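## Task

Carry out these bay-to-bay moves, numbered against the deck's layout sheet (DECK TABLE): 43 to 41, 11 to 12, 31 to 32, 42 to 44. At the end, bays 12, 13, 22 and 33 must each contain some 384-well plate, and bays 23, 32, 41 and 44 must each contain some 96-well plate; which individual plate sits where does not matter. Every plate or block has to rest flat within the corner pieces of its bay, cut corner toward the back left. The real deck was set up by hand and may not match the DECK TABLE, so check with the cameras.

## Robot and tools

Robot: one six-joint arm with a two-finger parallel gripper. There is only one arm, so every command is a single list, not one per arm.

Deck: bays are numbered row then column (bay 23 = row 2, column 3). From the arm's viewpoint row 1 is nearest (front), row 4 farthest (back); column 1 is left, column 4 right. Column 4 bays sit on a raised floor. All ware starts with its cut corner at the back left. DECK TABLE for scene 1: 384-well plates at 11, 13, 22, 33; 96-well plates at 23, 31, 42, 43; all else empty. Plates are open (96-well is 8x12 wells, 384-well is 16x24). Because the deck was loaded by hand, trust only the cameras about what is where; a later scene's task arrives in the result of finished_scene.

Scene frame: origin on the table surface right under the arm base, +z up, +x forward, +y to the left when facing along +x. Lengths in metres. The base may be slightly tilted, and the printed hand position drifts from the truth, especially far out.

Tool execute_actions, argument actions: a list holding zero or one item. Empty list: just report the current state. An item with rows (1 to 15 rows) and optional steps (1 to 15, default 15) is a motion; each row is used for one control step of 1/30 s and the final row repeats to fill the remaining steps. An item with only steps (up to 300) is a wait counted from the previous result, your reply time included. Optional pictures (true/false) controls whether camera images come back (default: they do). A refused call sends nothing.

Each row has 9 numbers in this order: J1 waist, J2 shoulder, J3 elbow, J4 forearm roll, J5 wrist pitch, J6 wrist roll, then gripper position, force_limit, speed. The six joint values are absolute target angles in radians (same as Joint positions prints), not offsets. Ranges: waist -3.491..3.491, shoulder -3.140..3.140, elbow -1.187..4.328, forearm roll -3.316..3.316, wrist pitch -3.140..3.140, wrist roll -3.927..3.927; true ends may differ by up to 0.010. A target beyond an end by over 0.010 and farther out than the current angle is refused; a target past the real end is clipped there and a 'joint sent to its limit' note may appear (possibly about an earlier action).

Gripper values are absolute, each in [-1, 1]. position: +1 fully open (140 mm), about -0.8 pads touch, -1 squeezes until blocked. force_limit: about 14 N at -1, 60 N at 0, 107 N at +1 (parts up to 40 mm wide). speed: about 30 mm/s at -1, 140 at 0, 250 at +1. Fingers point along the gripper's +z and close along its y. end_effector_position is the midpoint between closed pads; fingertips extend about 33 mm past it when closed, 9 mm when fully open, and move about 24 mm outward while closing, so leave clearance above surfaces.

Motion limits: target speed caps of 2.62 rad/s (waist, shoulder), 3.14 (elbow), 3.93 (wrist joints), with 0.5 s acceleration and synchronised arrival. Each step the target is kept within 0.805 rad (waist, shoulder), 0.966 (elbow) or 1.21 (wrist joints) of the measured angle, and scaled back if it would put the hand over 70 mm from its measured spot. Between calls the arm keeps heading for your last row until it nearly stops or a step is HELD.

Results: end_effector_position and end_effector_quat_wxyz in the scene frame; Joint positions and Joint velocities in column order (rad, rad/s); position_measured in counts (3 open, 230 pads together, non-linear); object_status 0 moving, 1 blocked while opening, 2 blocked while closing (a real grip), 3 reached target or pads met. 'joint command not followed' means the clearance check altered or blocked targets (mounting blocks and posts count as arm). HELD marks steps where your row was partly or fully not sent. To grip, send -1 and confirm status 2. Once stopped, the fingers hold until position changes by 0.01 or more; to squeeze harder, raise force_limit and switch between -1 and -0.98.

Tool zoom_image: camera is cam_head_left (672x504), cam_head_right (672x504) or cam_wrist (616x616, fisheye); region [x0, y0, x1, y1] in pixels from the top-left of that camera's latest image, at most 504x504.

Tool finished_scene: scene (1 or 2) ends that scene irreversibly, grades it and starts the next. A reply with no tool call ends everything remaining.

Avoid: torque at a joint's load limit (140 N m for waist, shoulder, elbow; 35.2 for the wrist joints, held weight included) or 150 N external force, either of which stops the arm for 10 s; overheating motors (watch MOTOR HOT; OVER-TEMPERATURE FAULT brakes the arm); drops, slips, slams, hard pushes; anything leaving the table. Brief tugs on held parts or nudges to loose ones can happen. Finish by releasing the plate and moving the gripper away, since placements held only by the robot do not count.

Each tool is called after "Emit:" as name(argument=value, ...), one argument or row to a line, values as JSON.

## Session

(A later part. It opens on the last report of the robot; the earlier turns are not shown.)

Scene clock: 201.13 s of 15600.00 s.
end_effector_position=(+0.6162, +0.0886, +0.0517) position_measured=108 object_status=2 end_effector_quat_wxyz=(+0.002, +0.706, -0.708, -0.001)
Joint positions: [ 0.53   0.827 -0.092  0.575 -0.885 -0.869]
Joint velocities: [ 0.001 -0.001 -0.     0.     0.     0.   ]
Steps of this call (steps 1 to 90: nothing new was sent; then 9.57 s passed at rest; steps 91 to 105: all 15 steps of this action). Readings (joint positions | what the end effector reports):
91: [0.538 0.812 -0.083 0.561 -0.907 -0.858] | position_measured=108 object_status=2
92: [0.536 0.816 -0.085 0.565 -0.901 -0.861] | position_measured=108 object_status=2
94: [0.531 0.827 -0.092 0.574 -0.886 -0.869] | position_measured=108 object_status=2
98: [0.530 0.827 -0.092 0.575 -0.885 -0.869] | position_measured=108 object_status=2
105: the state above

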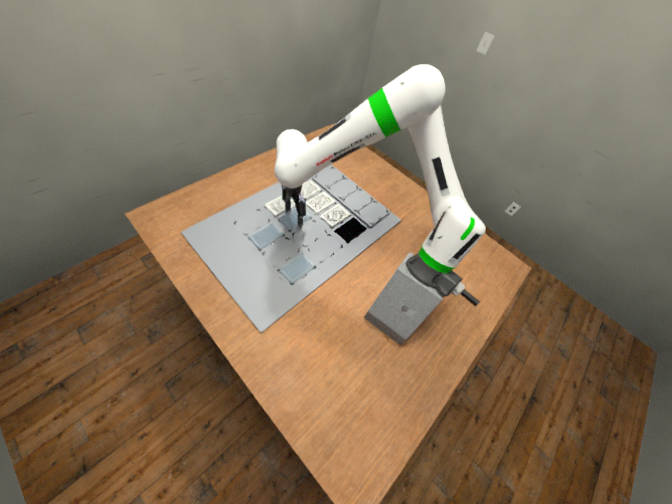

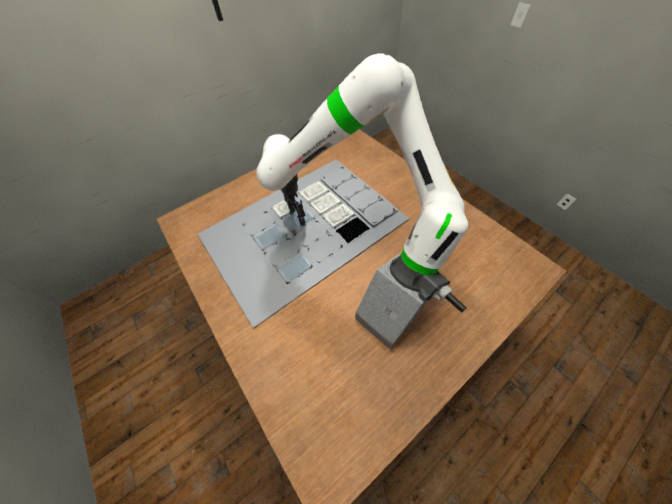

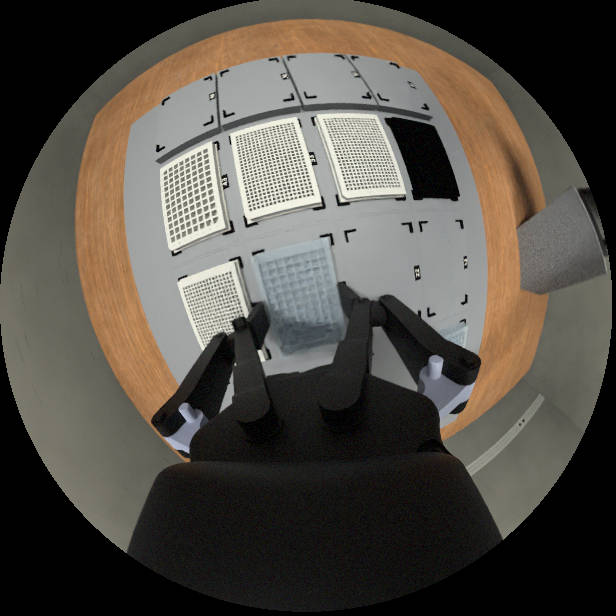

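Emit:
execute_actions(
  actions=[
    {"rows":[[0.5317,0.8233,-0.0995,0.5759,-0.8814,-0.8734,-1,-0.3,-0.5]],"steps":10},
  ],
)

Emit:
zoom_image(
  camera="cam_wrist",
  region=[230, 210, 370, 370],
)

Scene clock: 210.83 s of 15600.00 s.
end_effector_position=(+0.6140, +0.0886, +0.0516) position_measured=108 object_status=2 end_effector_quat_wxyz=(+0.002, +0.706, -0.708, -0.001)
Joint positions: [ 0.532  0.823 -0.099  0.576 -0.881 -0.873]
Joint velocities: [ 0.003 -0.    -0.     0.     0.001 -0.   ]
Steps of this call (steps 1 to 15: the robot went on to your last target; steps 16 to 90: nothing new was sent; then 6.37 s passed at rest; steps 91 to 100: all 10 steps of this action). Readings (joint positions | what the end effector reports):
91: [0.530 0.827 -0.092 0.575 -0.885 -0.870] | position_measured=108 object_status=2
92: [0.531 0.825 -0.096 0.575 -0.883 -0.872] | position_measured=108 object_status=2
94: [0.531 0.823 -0.099 0.575 -0.881 -0.873] | position_measured=108 object_status=2
98: [0.532 0.823 -0.099 0.576 -0.881 -0.873] | position_measured=108 object_status=2
100: the state above

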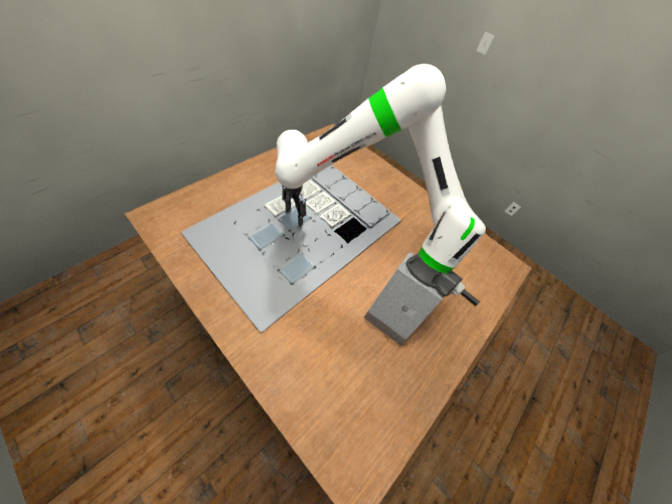

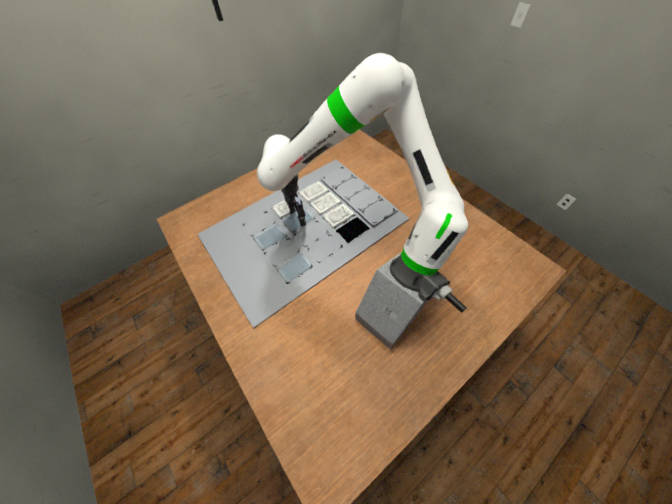

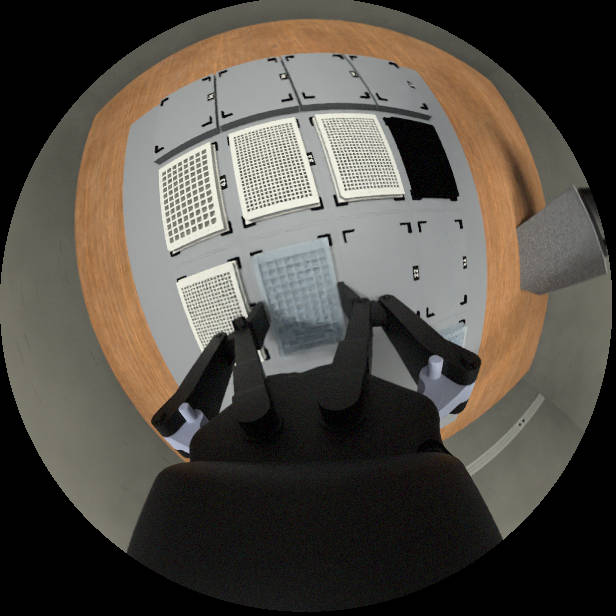

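Region (230, 210, 370, 370) of cam_wrist's 616x616 image, scaled by 3.150, with more detail than that image has; it fills the left 441 columns of this view, and the rest is white.

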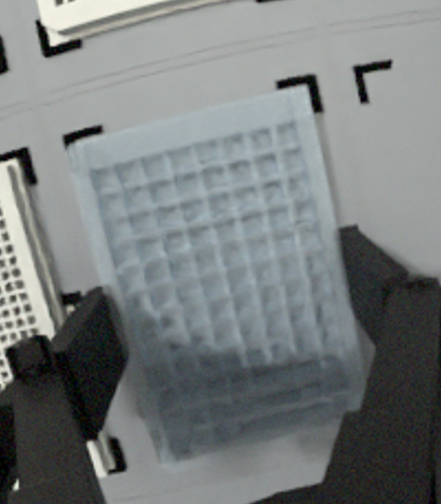

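Emit:
execute_actions(
  actions=[
    {"rows":[[0.5306,0.8254,-0.1008,0.5778,-0.8782,-0.875,-1,-0.3,-0.5],[0.5306,0.8254,-0.1008,0.5778,-0.8782,-0.875,-1,-0.3,-0.5],[0.5306,0.8254,-0.1008,0.5778,-0.8782,-0.875,-1,-0.3,-0.5],[0.5295,0.8276,-0.102,0.5797,-0.875,-0.8765,-1,-0.3,-0.5],[0.5295,0.8276,-0.102,0.5797,-0.875,-0.8765,-1,-0.3,-0.5],[0.5295,0.8276,-0.102,0.5797,-0.875,-0.8765,-1,-0.3,-0.5],[0.5284,0.8297,-0.1033,0.5816,-0.8718,-0.8781,-1,-0.3,-0.5],[0.5284,0.8297,-0.1033,0.5816,-0.8718,-0.8781,-1,-0.3,-0.5],[0.5284,0.8297,-0.1033,0.5816,-0.8718,-0.8781,-1,-0.3,-0.5],[0.5284,0.8297,-0.1033,0.5816,-0.8718,-0.8781,-1,-0.3,-0.5],[0.5284,0.8297,-0.1033,0.5816,-0.8718,-0.8781,0.36,-0.3,-0.5]]},
  ],
  pictures=false,
)

Emit:
execute_actions(
  actions=[
    {"steps":8},
  ],
)

Emit:
zoom_image(
  camera="cam_wrist",
  region=[200, 200, 420, 380],
)

Scene clock: 221.30 s of 15600.00 s.
end_effector_position=(+0.6133, +0.0891, +0.0465) position_measured=92 object_status=0 end_effector_quat_wxyz=(+0.001, +0.706, -0.708, -0.001)
Joint positions: [ 0.528  0.83  -0.103  0.582 -0.871 -0.878]
Joint velocities: [ 0.     0.001  0.001 -0.    -0.001  0.   ]
Steps of this call (steps 1 to 15: the robot went on to your last target; steps 16 to 90: nothing new was sent; then 6.97 s passed at rest; steps 91 to 105: all 15 steps of this action). Readings (joint positions | what the end effector reports):
91: [0.532 0.823 -0.100 0.576 -0.881 -0.874] | position_measured=108 object_status=2
92: [0.531 0.825 -0.100 0.577 -0.879 -0.875] | position_measured=108 object_status=2
94: [0.531 0.826 -0.101 0.578 -0.878 -0.875] | position_measured=108 object_status=2
98: [0.529 0.829 -0.103 0.581 -0.873 -0.878] | position_measured=108 object_status=2
105: the state above

Scene clock: 221.57 s of 15600.00 s.
end_effector_position=(+0.6132, +0.0890, +0.0465) position_measured=84 object_status=0 end_effector_quat_wxyz=(+0.002, +0.706, -0.708, -0.001)
Joint positions: [ 0.528  0.83  -0.103  0.582 -0.872 -0.878]
Joint velocities: [-0.001  0.     0.     0.     0.001  0.   ]
Steps of this call (steps 1 to 8: the robot went on to your last target). Readings (joint positions | what the end effector reports):
1: [0.528 0.830 -0.103 0.582 -0.871 -0.878] | position_measured=87 object_status=0
2: [0.528 0.830 -0.103 0.582 -0.871 -0.878] | position_measured=85 object_status=0
4: [0.528 0.830 -0.103 0.582 -0.871 -0.878] | position_measured=84 object_status=0
8: the state above

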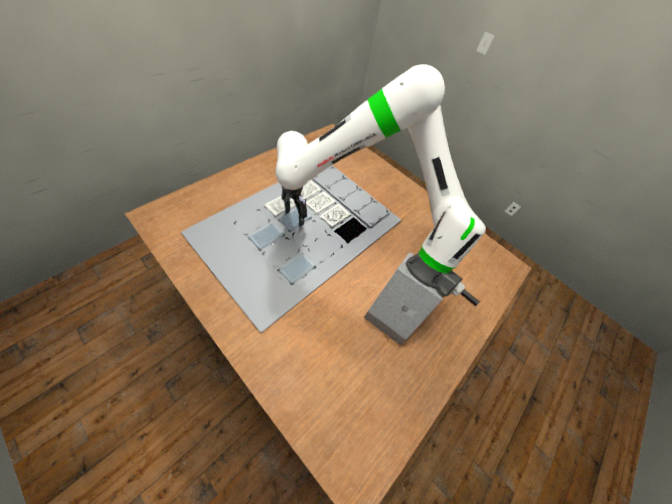

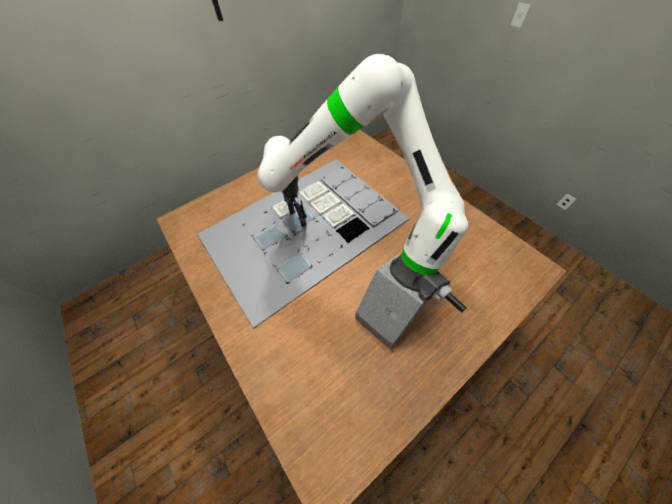

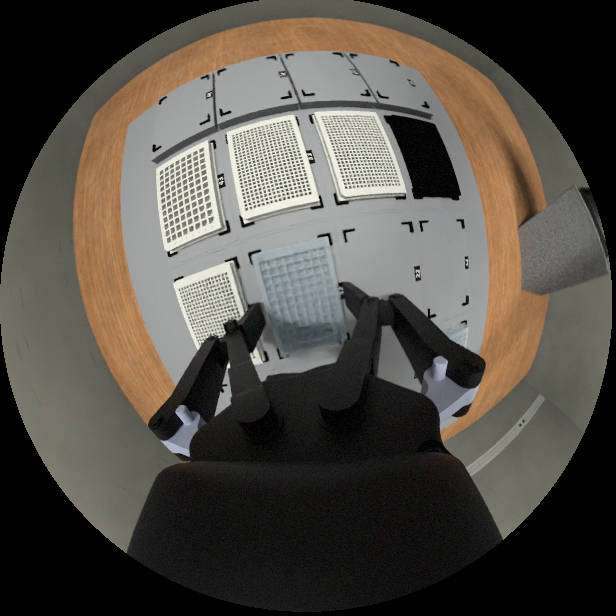

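Region (200, 200, 420, 380) of cam_wrist's 616x616 image, scaled by 2.291, with more detail than that image has; it fills the top 412 rows of this view, and the rest is white.

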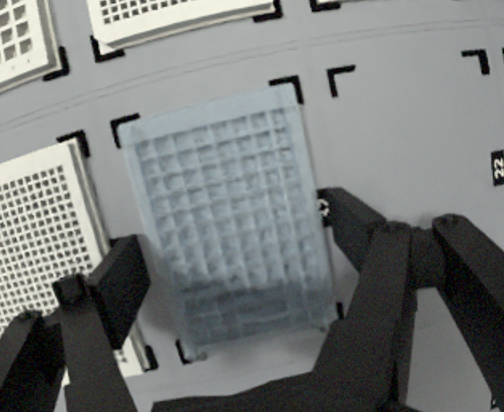

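Emit:
execute_actions(
  actions=[
    {"rows":[[0.5436,0.8001,-0.0858,0.5551,-0.9163,-0.856,0.3,-0.3,-0.5]],"steps":9},
  ],
  pictures=false,
)

Emit:
execute_actions(
  actions=[
    {"rows":[[0.4891,1.0043,0.3353,0.5013,-1.0843,-0.676,0.3,-0.3,-0.5]]},
  ],
  pictures=false,
)

Emit:
execute_actions(
  actions=[
    {"steps":12},
  ],
)

Emit:
zoom_image(
  camera="cam_wrist",
  region=[200, 200, 420, 380],
)

Scene clock: 239.33 s of 15600.00 s.
end_effector_position=(+0.6161, +0.0876, +0.0702) position_measured=91 object_status=0 end_effector_quat_wxyz=(+0.001, +0.706, -0.708, -0.001)
Joint positions: [ 0.543  0.8   -0.086  0.555 -0.916 -0.856]
Joint velocities: [ 0.001  0.001 -0.001 -0.     0.     0.001]
Steps of this call (steps 1 to 15: the robot went on to your last target; steps 16 to 90: nothing new was sent; then 14.47 s passed at rest; steps 91 to 99: all 9 steps of this action). Readings (joint positions | what the end effector reports):
91: [0.528 0.829 -0.103 0.582 -0.872 -0.878] | position_measured=84 object_status=0
92: [0.530 0.826 -0.101 0.578 -0.879 -0.875] | position_measured=87 object_status=0
94: [0.540 0.805 -0.089 0.561 -0.907 -0.861] | position_measured=91 object_status=0
98: [0.543 0.800 -0.086 0.555 -0.916 -0.856] | position_measured=91 object_status=0
99: the state above

Scene clock: 239.83 s of 15600.00 s.
end_effector_position=(+0.7192, +0.0901, +0.0709) position_measured=91 object_status=3 end_effector_quat_wxyz=(+0.001, +0.710, -0.705, -0.001)
Joint positions: [ 0.49   1.001  0.328  0.502 -1.081 -0.679]
Joint velocities: [-0.037  0.14   0.289 -0.037 -0.114  0.123]
Steps of this call (steps 1 to 15: all 15 steps of this action). Readings (joint positions | what the end effector reports):
1: [0.543 0.800 -0.085 0.555 -0.916 -0.856] | position_measured=91 object_status=0
2: [0.543 0.803 -0.081 0.554 -0.919 -0.854] | position_measured=91 object_status=0
4: [0.539 0.817 -0.050 0.551 -0.931 -0.841] | position_measured=91 object_status=0
8: [0.521 0.887 0.094 0.532 -0.988 -0.779] | position_measured=91 object_status=3
15: the state above

Scene clock: 240.23 s of 15600.00 s.
end_effector_position=(+0.7208, +0.0901, +0.0708) position_measured=91 object_status=3 end_effector_quat_wxyz=(+0.001, +0.710, -0.704, -0.001)
Joint positions: [ 0.489  1.004  0.335  0.501 -1.084 -0.676]
Joint velocities: [ 0.001  0.     0.001  0.    -0.    -0.001]
Steps of this call (steps 1 to 12: the robot went on to your last target). Readings (joint positions | what the end effector reports):
1: [0.489 1.004 0.334 0.502 -1.084 -0.677] | position_measured=91 object_status=3
2: [0.489 1.004 0.335 0.501 -1.084 -0.676] | position_measured=91 object_status=3
4: [0.489 1.004 0.335 0.501 -1.084 -0.676] | position_measured=91 object_status=3
8: [0.489 1.004 0.335 0.501 -1.084 -0.676] | position_measured=91 object_status=3
12: the state above

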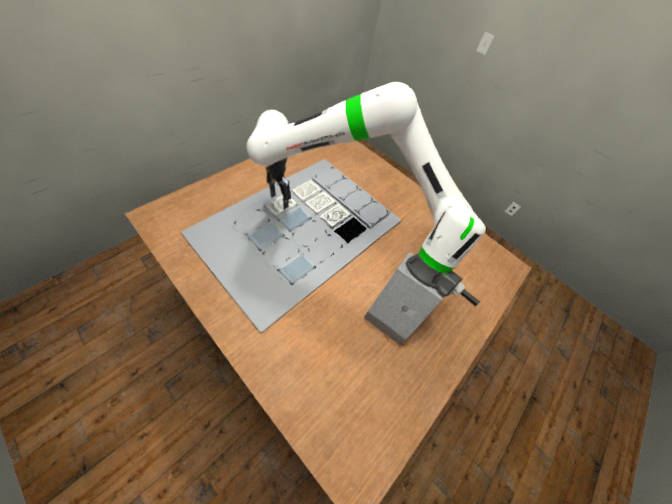

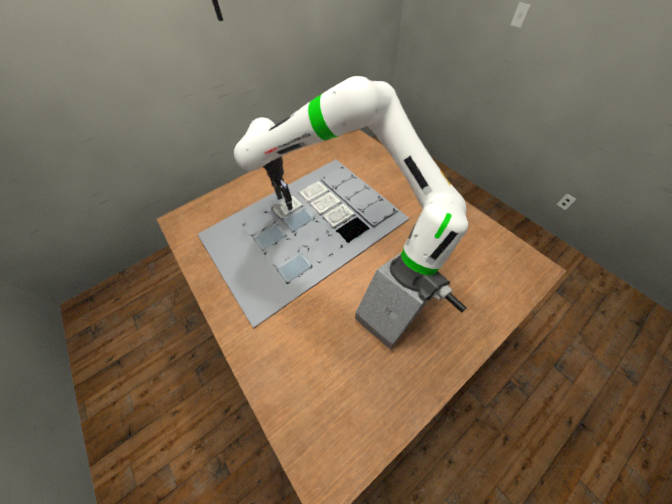

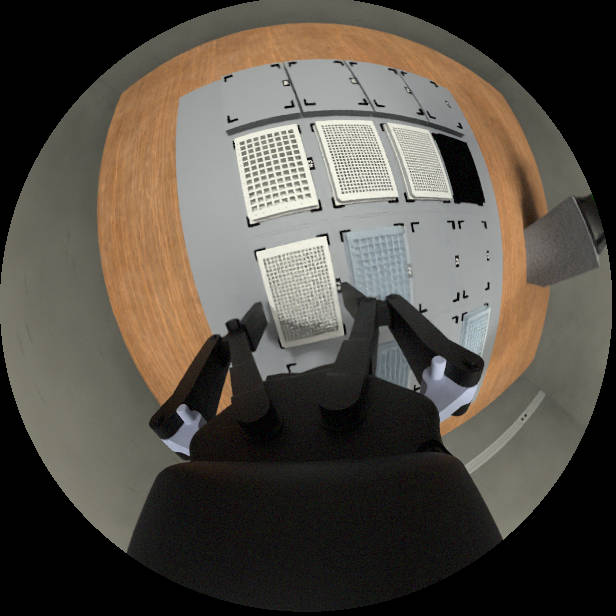

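Region (200, 200, 420, 380) of cam_wrist's 616x616 image, scaled by 2.291, with more detail than that image has; it fills the top 412 rows of this view, and the rest is white.

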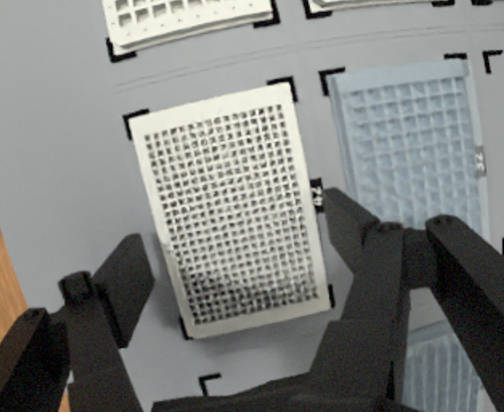

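Emit:
execute_actions(
  actions=[
    {"rows":[[0.4725,1.0316,0.3248,0.5165,-1.0453,-0.6935,0.3,-0.3,-0.5]],"steps":12},
  ],
)

Emit:
zoom_image(
  camera="cam_wrist",
  region=[200, 200, 420, 380],
)

Scene clock: 244.37 s of 15600.00 s.
end_effector_position=(+0.7204, +0.0890, +0.0457) position_measured=91 object_status=3 end_effector_quat_wxyz=(+0.002, +0.707, -0.708, -0.001)
Joint positions: [ 0.472  1.032  0.325  0.517 -1.045 -0.693]
Joint velocities: [-0.001  0.002  0.     0.    -0.001 -0.   ]
Steps of this call (steps 1 to 15: the robot went on to your last target; steps 16 to 90: nothing new was sent; then 0.73 s passed at rest; steps 91 to 102: all 12 steps of this action). Readings (joint positions | what the end effector reports):
91: [0.489 1.005 0.335 0.502 -1.084 -0.676] | position_measured=91 object_status=3
92: [0.487 1.008 0.334 0.504 -1.078 -0.678] | position_measured=91 object_status=3
94: [0.475 1.028 0.326 0.514 -1.052 -0.690] | position_measured=91 object_status=3
98: [0.472 1.032 0.325 0.517 -1.045 -0.693] | position_measured=91 object_status=3
102: the state above

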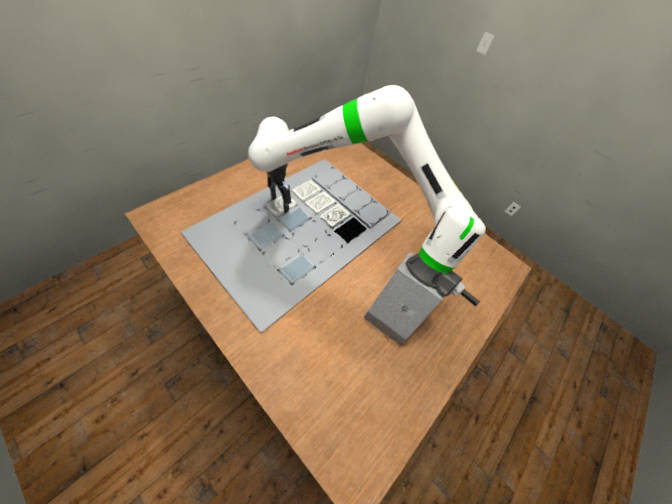

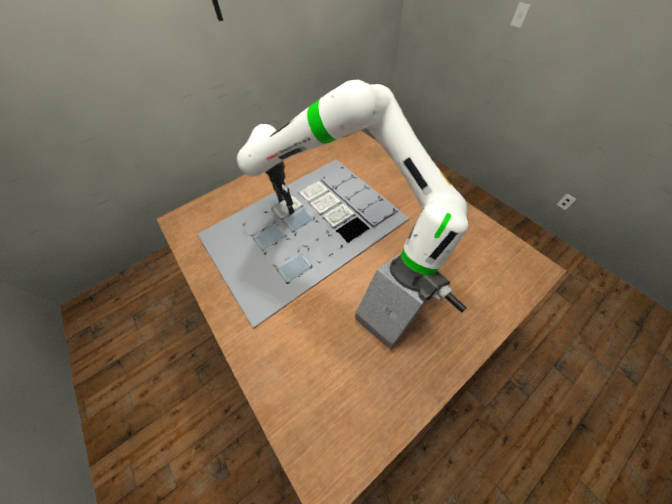

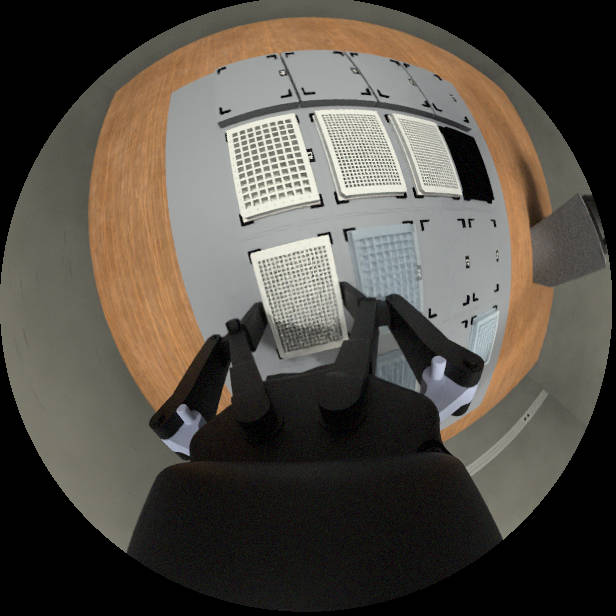

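Region (200, 200, 420, 380) of cam_wrist's 616x616 image, scaled by 2.291, with more detail than that image has; it fills the top 412 rows of this view, and the rest is white.

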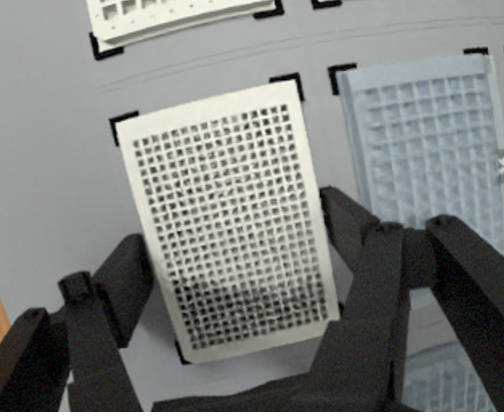

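Emit:
execute_actions(
  actions=[
    {"rows":[[0.4725,1.0316,0.3248,0.5165,-1.0453,-0.6935,-1,-0.3,-0.5]],"steps":15},
  ],
  pictures=false,
)

Emit:
execute_actions(
  actions=[
    {"rows":[[0.4957,0.9934,0.3394,0.4952,-1.0999,-0.683,-1,-0.3,-0.5]],"steps":10},
  ],
  pictures=false,
)

Emit:
execute_actions(
  actions=[
    {"rows":[[0.639,0.631,-0.433,0.597,-0.797,-1.04,-1,-0.3,-0.5]]},
  ],
  pictures=false,
)

Emit:
execute_actions(
  actions=[
    {"steps":12},
  ],
  pictures=false,
)

Emit:
execute_actions(
  actions=[
    {"rows":[[0.6156,0.6672,-0.4441,0.6402,-0.7519,-1.07,-1,-0.3,-0.5]],"steps":12},
  ],
)

Emit:
zoom_image(
  camera="cam_wrist",
  region=[200, 200, 420, 380],
)

Scene clock: 267.00 s of 15600.00 s.
end_effector_position=(+0.7204, +0.0893, +0.0458) position_measured=105 object_status=2 end_effector_quat_wxyz=(+0.001, +0.707, -0.708, -0.001)
Joint positions: [ 0.473  1.032  0.325  0.516 -1.045 -0.694]
Joint velocities: [-0.001  0.001  0.001  0.     0.    -0.   ]
Steps of this call (steps 1 to 15: the robot went on to your last target; steps 16 to 90: nothing new was sent; then 19.13 s passed at rest; steps 91 to 105: all 15 steps of this action). Readings (joint positions | what the end effector reports):
91: [0.473 1.032 0.325 0.516 -1.045 -0.694] | position_measured=91 object_status=0
92: [0.473 1.032 0.325 0.516 -1.045 -0.694] | position_measured=94 object_status=0
94: [0.473 1.032 0.325 0.516 -1.045 -0.694] | position_measured=103 object_status=0
98: [0.473 1.032 0.325 0.516 -1.045 -0.693] | position_measured=105 object_status=0
105: the state above

Scene clock: 267.33 s of 15600.00 s.
end_effector_position=(+0.7206, +0.0905, +0.0807) position_measured=105 object_status=2 end_effector_quat_wxyz=(+0.001, +0.706, -0.708, -0.002)
Joint positions: [ 0.496  0.993  0.339  0.495 -1.1   -0.683]
Joint velocities: [-0.001 -0.     0.     0.     0.     0.   ]
Steps of this call (steps 1 to 10: all 10 steps of this action). Readings (joint positions | what the end effector reports):
1: [0.473 1.031 0.325 0.516 -1.046 -0.694] | position_measured=105 object_status=2
2: [0.475 1.028 0.326 0.514 -1.051 -0.693] | position_measured=105 object_status=2
4: [0.488 1.005 0.335 0.502 -1.083 -0.686] | position_measured=105 object_status=2
8: [0.496 0.993 0.339 0.495 -1.100 -0.683] | position_measured=105 object_status=2
10: the state above

Scene clock: 267.83 s of 15600.00 s.
end_effector_position=(+0.5887, +0.0997, +0.0806) position_measured=105 object_status=2 end_effector_quat_wxyz=(+0.002, +0.706, -0.708, +0.002)
Joint positions: [ 0.59   0.756 -0.167  0.562 -0.901 -0.917]
Joint velocities: [ 0.243 -0.619 -1.316  0.173  0.512 -0.603]
Steps of this call (steps 1 to 15: all 15 steps of this action). Readings (joint positions | what the end effector reports):
1: [0.496 0.993 0.339 0.495 -1.100 -0.683] | position_measured=105 object_status=2
2: [0.496 0.991 0.334 0.495 -1.098 -0.685] | position_measured=105 object_status=2
4: [0.502 0.977 0.304 0.500 -1.086 -0.699] | position_measured=105 object_status=2
8: [0.529 0.909 0.160 0.519 -1.030 -0.766] | position_measured=105 object_status=2
15: the state above

Scene clock: 268.23 s of 15600.00 s.
end_effector_position=(+0.5054, +0.0921, +0.0745) position_measured=105 object_status=2 end_effector_quat_wxyz=(+0.002, +0.707, -0.707, -0.002)
Joint positions: [ 0.639  0.631 -0.433  0.597 -0.797 -1.04 ]
Joint velocities: [ 0.001 -0.002 -0.002 -0.    -0.    -0.   ]
Steps of this call (steps 1 to 12: the robot went on to your last target). Readings (joint positions | what the end effector reports):
1: [0.598 0.735 -0.212 0.568 -0.884 -0.938] | position_measured=105 object_status=2
2: [0.606 0.714 -0.255 0.574 -0.867 -0.958] | position_measured=105 object_status=2
4: [0.621 0.676 -0.338 0.584 -0.835 -0.996] | position_measured=105 object_status=2
8: [0.638 0.634 -0.427 0.596 -0.799 -1.037] | position_measured=105 object_status=2
12: the state above

Scene clock: 268.63 s of 15600.00 s.
end_effector_position=(+0.5066, +0.0921, +0.0529) position_measured=105 object_status=2 end_effector_quat_wxyz=(+0.002, +0.707, -0.708, -0.001)
Joint positions: [ 0.616  0.667 -0.444  0.64  -0.752 -1.07 ]
Joint velocities: [-0.001  0.001  0.     0.    -0.     0.   ]
Steps of this call (steps 1 to 12: all 12 steps of this action). Readings (joint positions | what the end effector reports):
1: [0.639 0.631 -0.433 0.598 -0.797 -1.040] | position_measured=105 object_status=2
2: [0.637 0.635 -0.434 0.603 -0.791 -1.044] | position_measured=105 object_status=2
4: [0.623 0.657 -0.441 0.628 -0.765 -1.062] | position_measured=105 object_status=2
8: [0.616 0.667 -0.444 0.640 -0.752 -1.070] | position_measured=105 object_status=2
12: the state above

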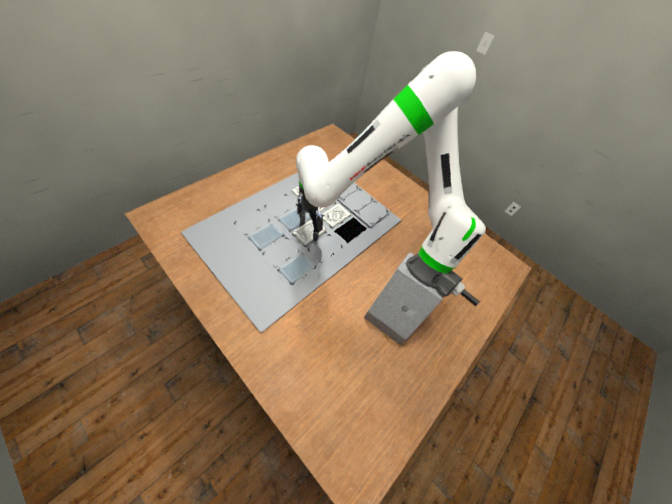

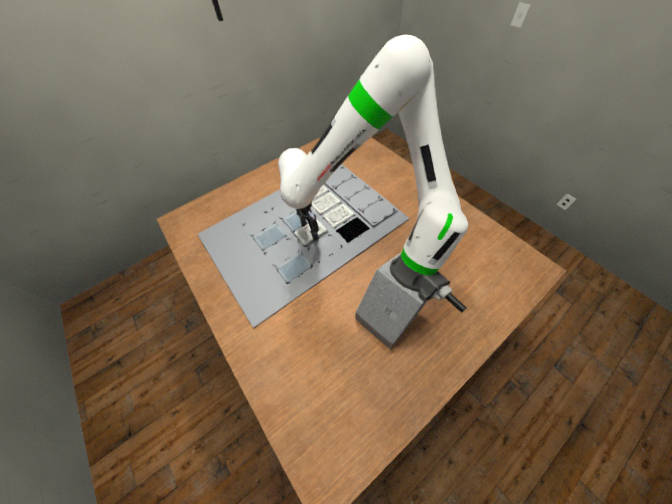

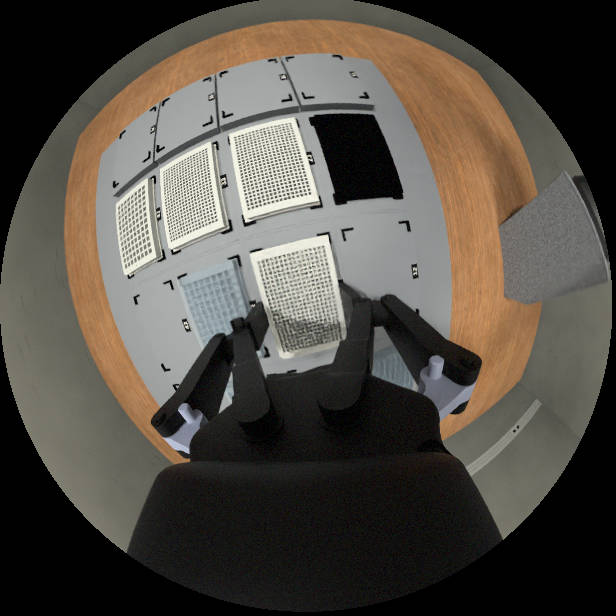

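Region (200, 200, 420, 380) of cam_wrist's 616x616 image, scaled by 2.291, with more detail than that image has; it fills the top 412 rows of this view, and the rest is white.

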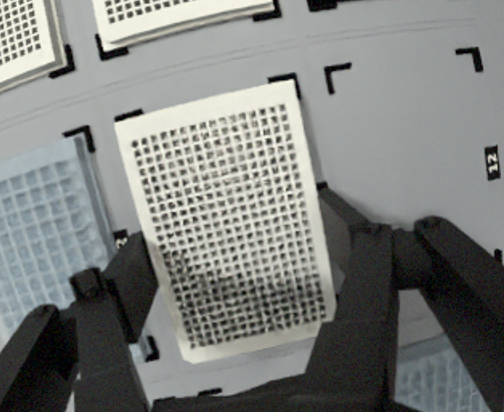

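Emit:
execute_actions(
  actions=[
    {"rows":[[0.6128,0.6711,-0.4453,0.6449,-0.7472,-1.0733,-1,-0.3,-0.5],[0.6128,0.6711,-0.4453,0.6449,-0.7472,-1.0733,-1,-0.3,-0.5],[0.6128,0.6711,-0.4453,0.6449,-0.7472,-1.0733,-1,-0.3,-0.5],[0.61,0.675,-0.4466,0.6496,-0.7425,-1.0766,-1,-0.3,-0.5],[0.61,0.675,-0.4466,0.6496,-0.7425,-1.0766,-1,-0.3,-0.5],[0.61,0.675,-0.4466,0.6496,-0.7425,-1.0766,-1,-0.3,-0.5],[0.6076,0.6788,-0.4478,0.6544,-0.7378,-1.08,-1,-0.3,-0.5],[0.6076,0.6788,-0.4478,0.6544,-0.7378,-1.08,-1,-0.3,-0.5],[0.6076,0.6788,-0.4478,0.6544,-0.7378,-1.08,-1,-0.3,-0.5],[0.6076,0.6788,-0.4478,0.6544,-0.7378,-1.08,-1,-0.3,-0.5],[0.6076,0.6788,-0.4478,0.6544,-0.7378,-1.08,0.3,-0.3,-0.5]]},
  ],
  pictures=false,
)

Emit:
execute_actions(
  actions=[
    {"rows":[[0.639,0.631,-0.433,0.597,-0.797,-1.04,0.3,-0.3,-0.5]],"steps":12},
  ],
)

Emit:
zoom_image(
  camera="cam_wrist",
  region=[200, 200, 420, 380],
)

Scene clock: 280.73 s of 15600.00 s.
end_effector_position=(+0.5065, +0.0919, +0.0458) position_measured=91 object_status=0 end_effector_quat_wxyz=(+0.002, +0.706, -0.708, -0.001)
Joint positions: [ 0.608  0.679 -0.448  0.654 -0.738 -1.08 ]
Joint velocities: [ 0.    -0.001 -0.     0.    -0.001 -0.   ]
Steps of this call (steps 1 to 15: the robot went on to your last target; steps 16 to 90: nothing new was sent; then 8.60 s passed at rest; steps 91 to 105: all 15 steps of this action). Readings (joint positions | what the end effector reports):
91: [0.615 0.667 -0.444 0.640 -0.752 -1.070] | position_measured=105 object_status=2
92: [0.614 0.670 -0.444 0.643 -0.749 -1.072] | position_measured=105 object_status=2
94: [0.613 0.671 -0.445 0.645 -0.747 -1.074] | position_measured=105 object_status=2
98: [0.608 0.677 -0.447 0.653 -0.739 -1.079] | position_measured=105 object_status=2
105: the state above

Scene clock: 281.13 s of 15600.00 s.
end_effector_position=(+0.5052, +0.0921, +0.0744) position_measured=91 object_status=3 end_effector_quat_wxyz=(+0.002, +0.707, -0.707, -0.002)
Joint positions: [ 0.639  0.631 -0.433  0.597 -0.797 -1.04 ]
Joint velocities: [-0.    -0.001 -0.    -0.    -0.001 -0.001]
Steps of this call (steps 1 to 12: all 12 steps of this action). Readings (joint positions | what the end effector reports):
1: [0.608 0.679 -0.448 0.654 -0.738 -1.080] | position_measured=91 object_status=0
2: [0.610 0.675 -0.447 0.650 -0.743 -1.077] | position_measured=91 object_status=0
4: [0.626 0.651 -0.439 0.621 -0.773 -1.056] | position_measured=91 object_status=0
8: [0.639 0.631 -0.433 0.597 -0.797 -1.040] | position_measured=91 object_status=0
12: the state above

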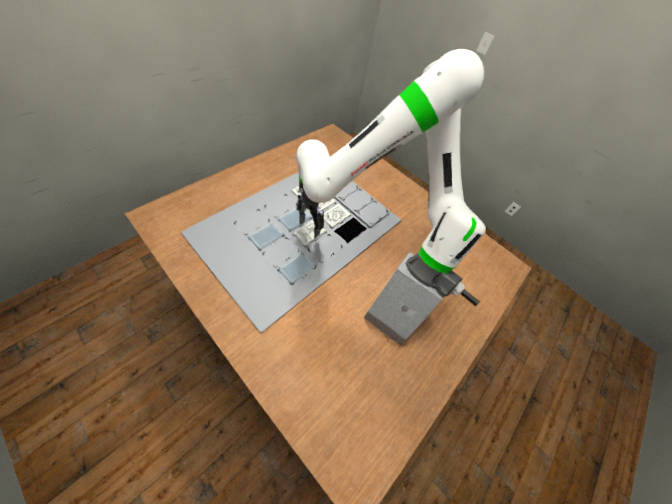

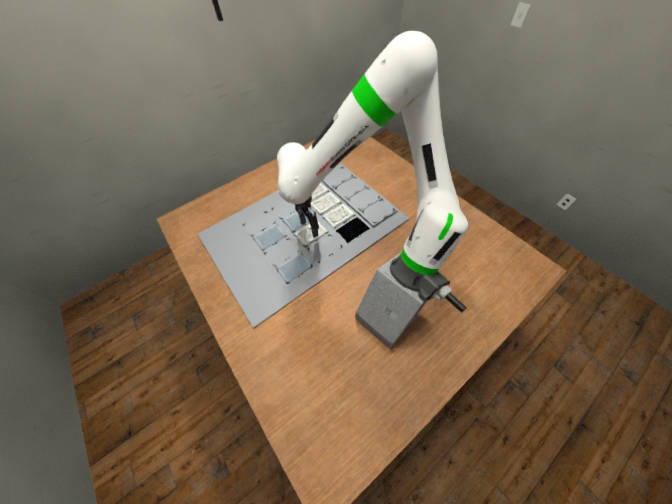

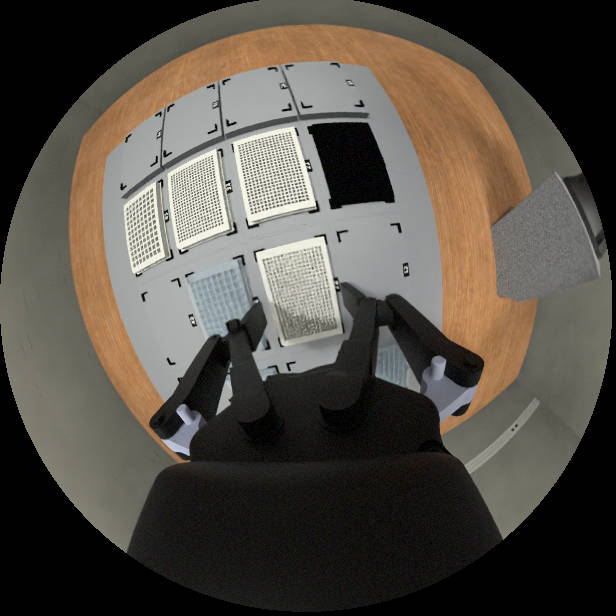

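Region (200, 200, 420, 380) of cam_wrist's 616x616 image, scaled by 2.291, with more detail than that image has; it fills the top 412 rows of this view, and the rest is white.

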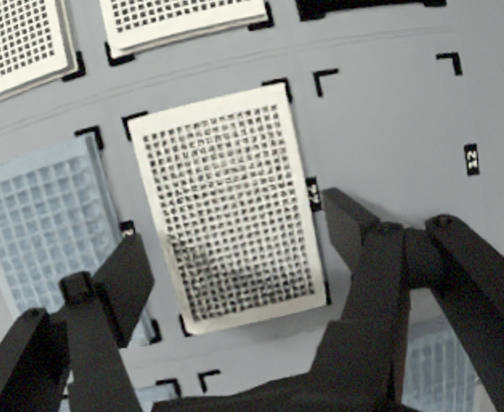

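Emit:
execute_actions(
  actions=[
    {"rows":[[0.3374,0.4328,-0.5456,0.6798,-0.7703,-0.792,0.3,-0.3,-0.5]]},
  ],
  pictures=false,
)

Emit:
execute_actions(
  actions=[
    {"steps":12},
  ],
)

Emit:
zoom_image(
  camera="cam_wrist",
  region=[200, 200, 420, 380],
)

Scene clock: 295.63 s of 15600.00 s.
end_effector_position=(+0.5047, -0.0764, +0.0696) position_measured=91 object_status=3 end_effector_quat_wxyz=(+0.001, +0.707, -0.708, -0.001)
Joint positions: [ 0.344  0.438 -0.543  0.678 -0.771 -0.798]
Joint velocities: [-0.259 -0.169 -0.096  0.071  0.023  0.211]
Steps of this call (steps 1 to 15: the robot went on to your last target; steps 16 to 90: nothing new was sent; then 11.00 s passed at rest; steps 91 to 105: all 15 steps of this action). Readings (joint positions | what the end effector reports):
91: [0.639 0.631 -0.433 0.597 -0.797 -1.040] | position_measured=91 object_status=3
92: [0.635 0.628 -0.435 0.597 -0.797 -1.036] | position_measured=91 object_status=3
94: [0.610 0.612 -0.444 0.605 -0.795 -1.016] | position_measured=91 object_status=3
98: [0.506 0.543 -0.483 0.633 -0.785 -0.930] | position_measured=91 object_status=3
105: the state above

Scene clock: 296.03 s of 15600.00 s.
end_effector_position=(+0.5041, -0.0804, +0.0696) position_measured=91 object_status=3 end_effector_quat_wxyz=(+0.001, +0.707, -0.707, -0.001)
Joint positions: [ 0.337  0.433 -0.546  0.68  -0.77  -0.792]
Joint velocities: [-0.002  0.001 -0.     0.    -0.    -0.   ]
Steps of this call (steps 1 to 12: the robot went on to your last target). Readings (joint positions | what the end effector reports):
1: [0.339 0.434 -0.545 0.679 -0.770 -0.793] | position_measured=91 object_status=3
2: [0.338 0.433 -0.545 0.680 -0.770 -0.792] | position_measured=91 object_status=3
4: [0.338 0.433 -0.546 0.680 -0.770 -0.792] | position_measured=91 object_status=3
8: [0.338 0.433 -0.546 0.680 -0.770 -0.792] | position_measured=91 object_status=3
12: the state above

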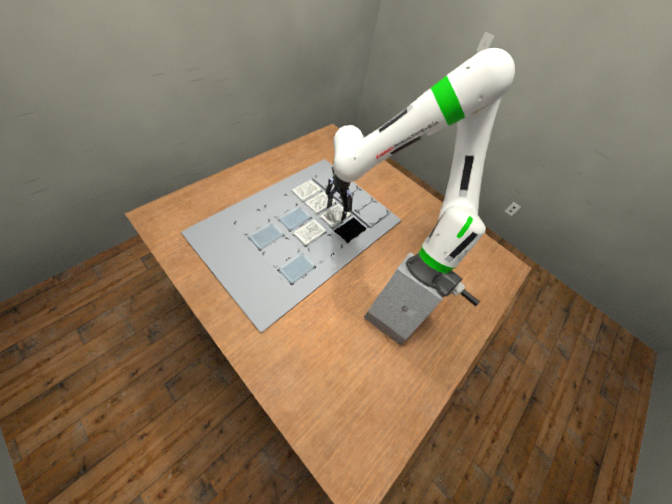

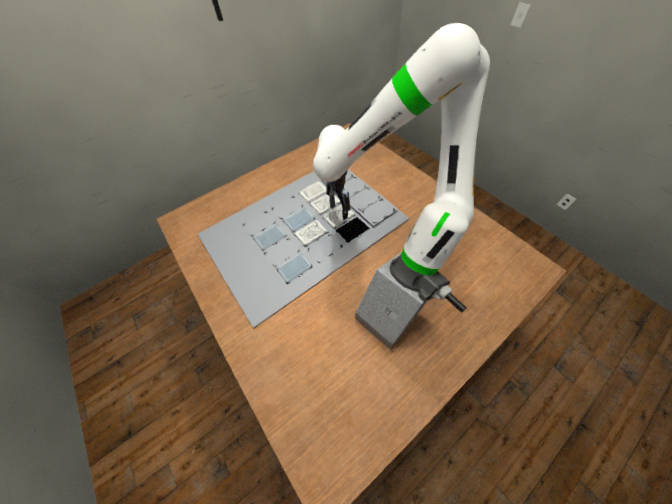

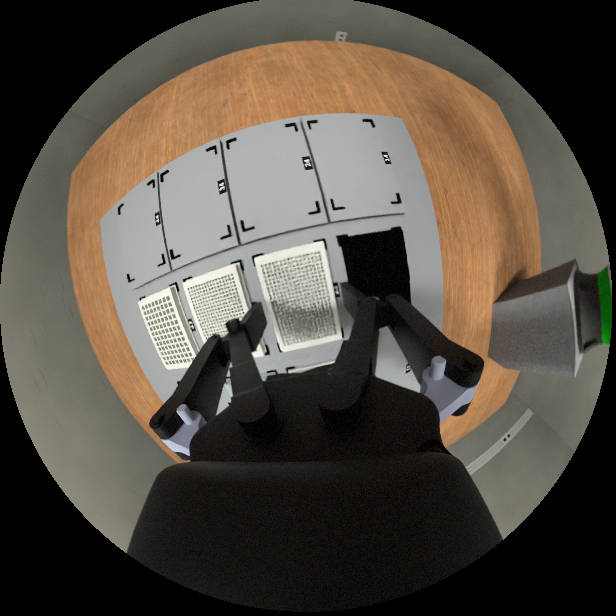

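Region (200, 200, 420, 380) of cam_wrist's 616x616 image, scaled by 2.291, with more detail than that image has; it fills the top 412 rows of this view, and the rest is white.

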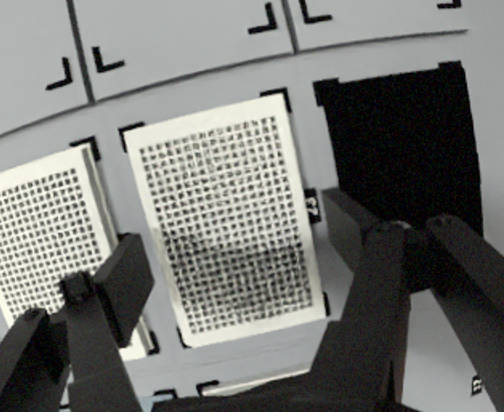

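Emit:
execute_actions(
  actions=[
    {"rows":[[0.3134,0.4827,-0.5487,0.7265,-0.7217,-0.828,0.3,-0.3,-0.5]],"steps":12},
  ],
)

Emit:
zoom_image(
  camera="cam_wrist",
  region=[200, 200, 420, 380],
)

Scene clock: 310.43 s of 15600.00 s.
end_effector_position=(+0.5071, -0.0767, +0.0461) position_measured=91 object_status=3 end_effector_quat_wxyz=(+0.002, +0.707, -0.707, -0.001)
Joint positions: [ 0.313  0.483 -0.549  0.726 -0.722 -0.828]
Joint velocities: [-0.002  0.003 -0.001  0.    -0.     0.   ]
Steps of this call (steps 1 to 15: the robot went on to your last target; steps 16 to 90: nothing new was sent; then 11.00 s passed at rest; steps 91 to 102: all 12 steps of this action). Readings (joint positions | what the end effector reports):
91: [0.337 0.433 -0.546 0.680 -0.770 -0.792] | position_measured=91 object_status=3
92: [0.335 0.437 -0.546 0.684 -0.767 -0.795] | position_measured=91 object_status=3
94: [0.324 0.461 -0.547 0.706 -0.743 -0.813] | position_measured=91 object_status=3
98: [0.313 0.483 -0.549 0.726 -0.722 -0.828] | position_measured=91 object_status=3
102: the state above

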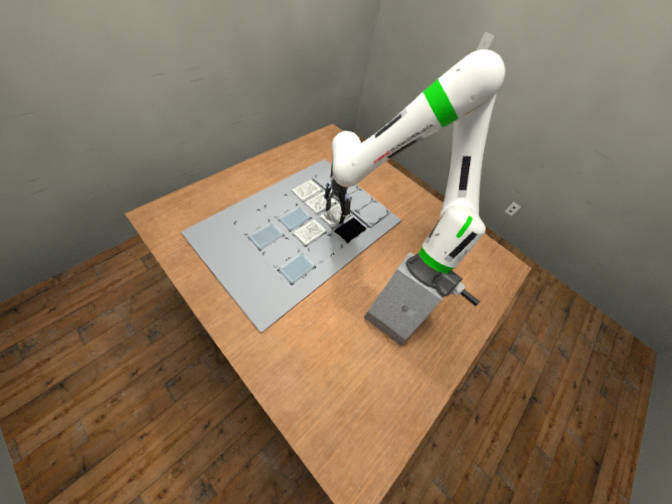

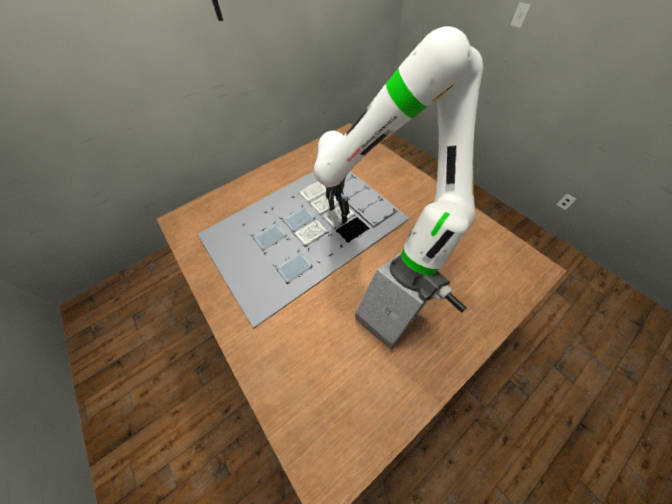

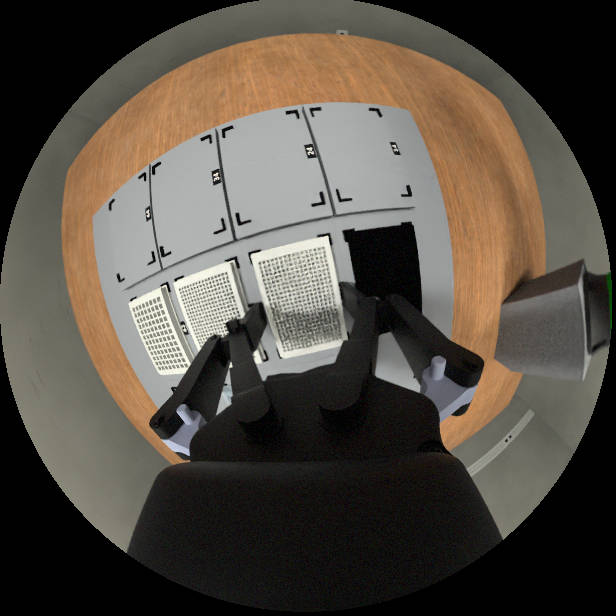

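Region (200, 200, 420, 380) of cam_wrist's 616x616 image, scaled by 2.291, with more detail than that image has; it fills the top 412 rows of this view, and the rest is white.

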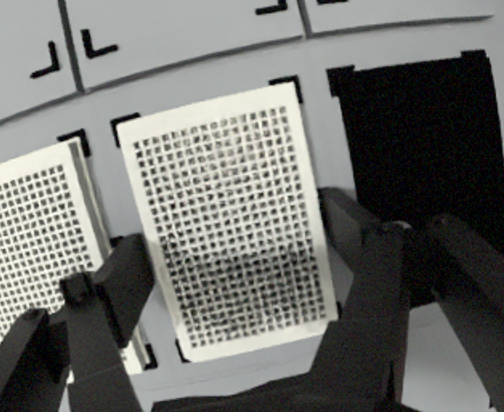

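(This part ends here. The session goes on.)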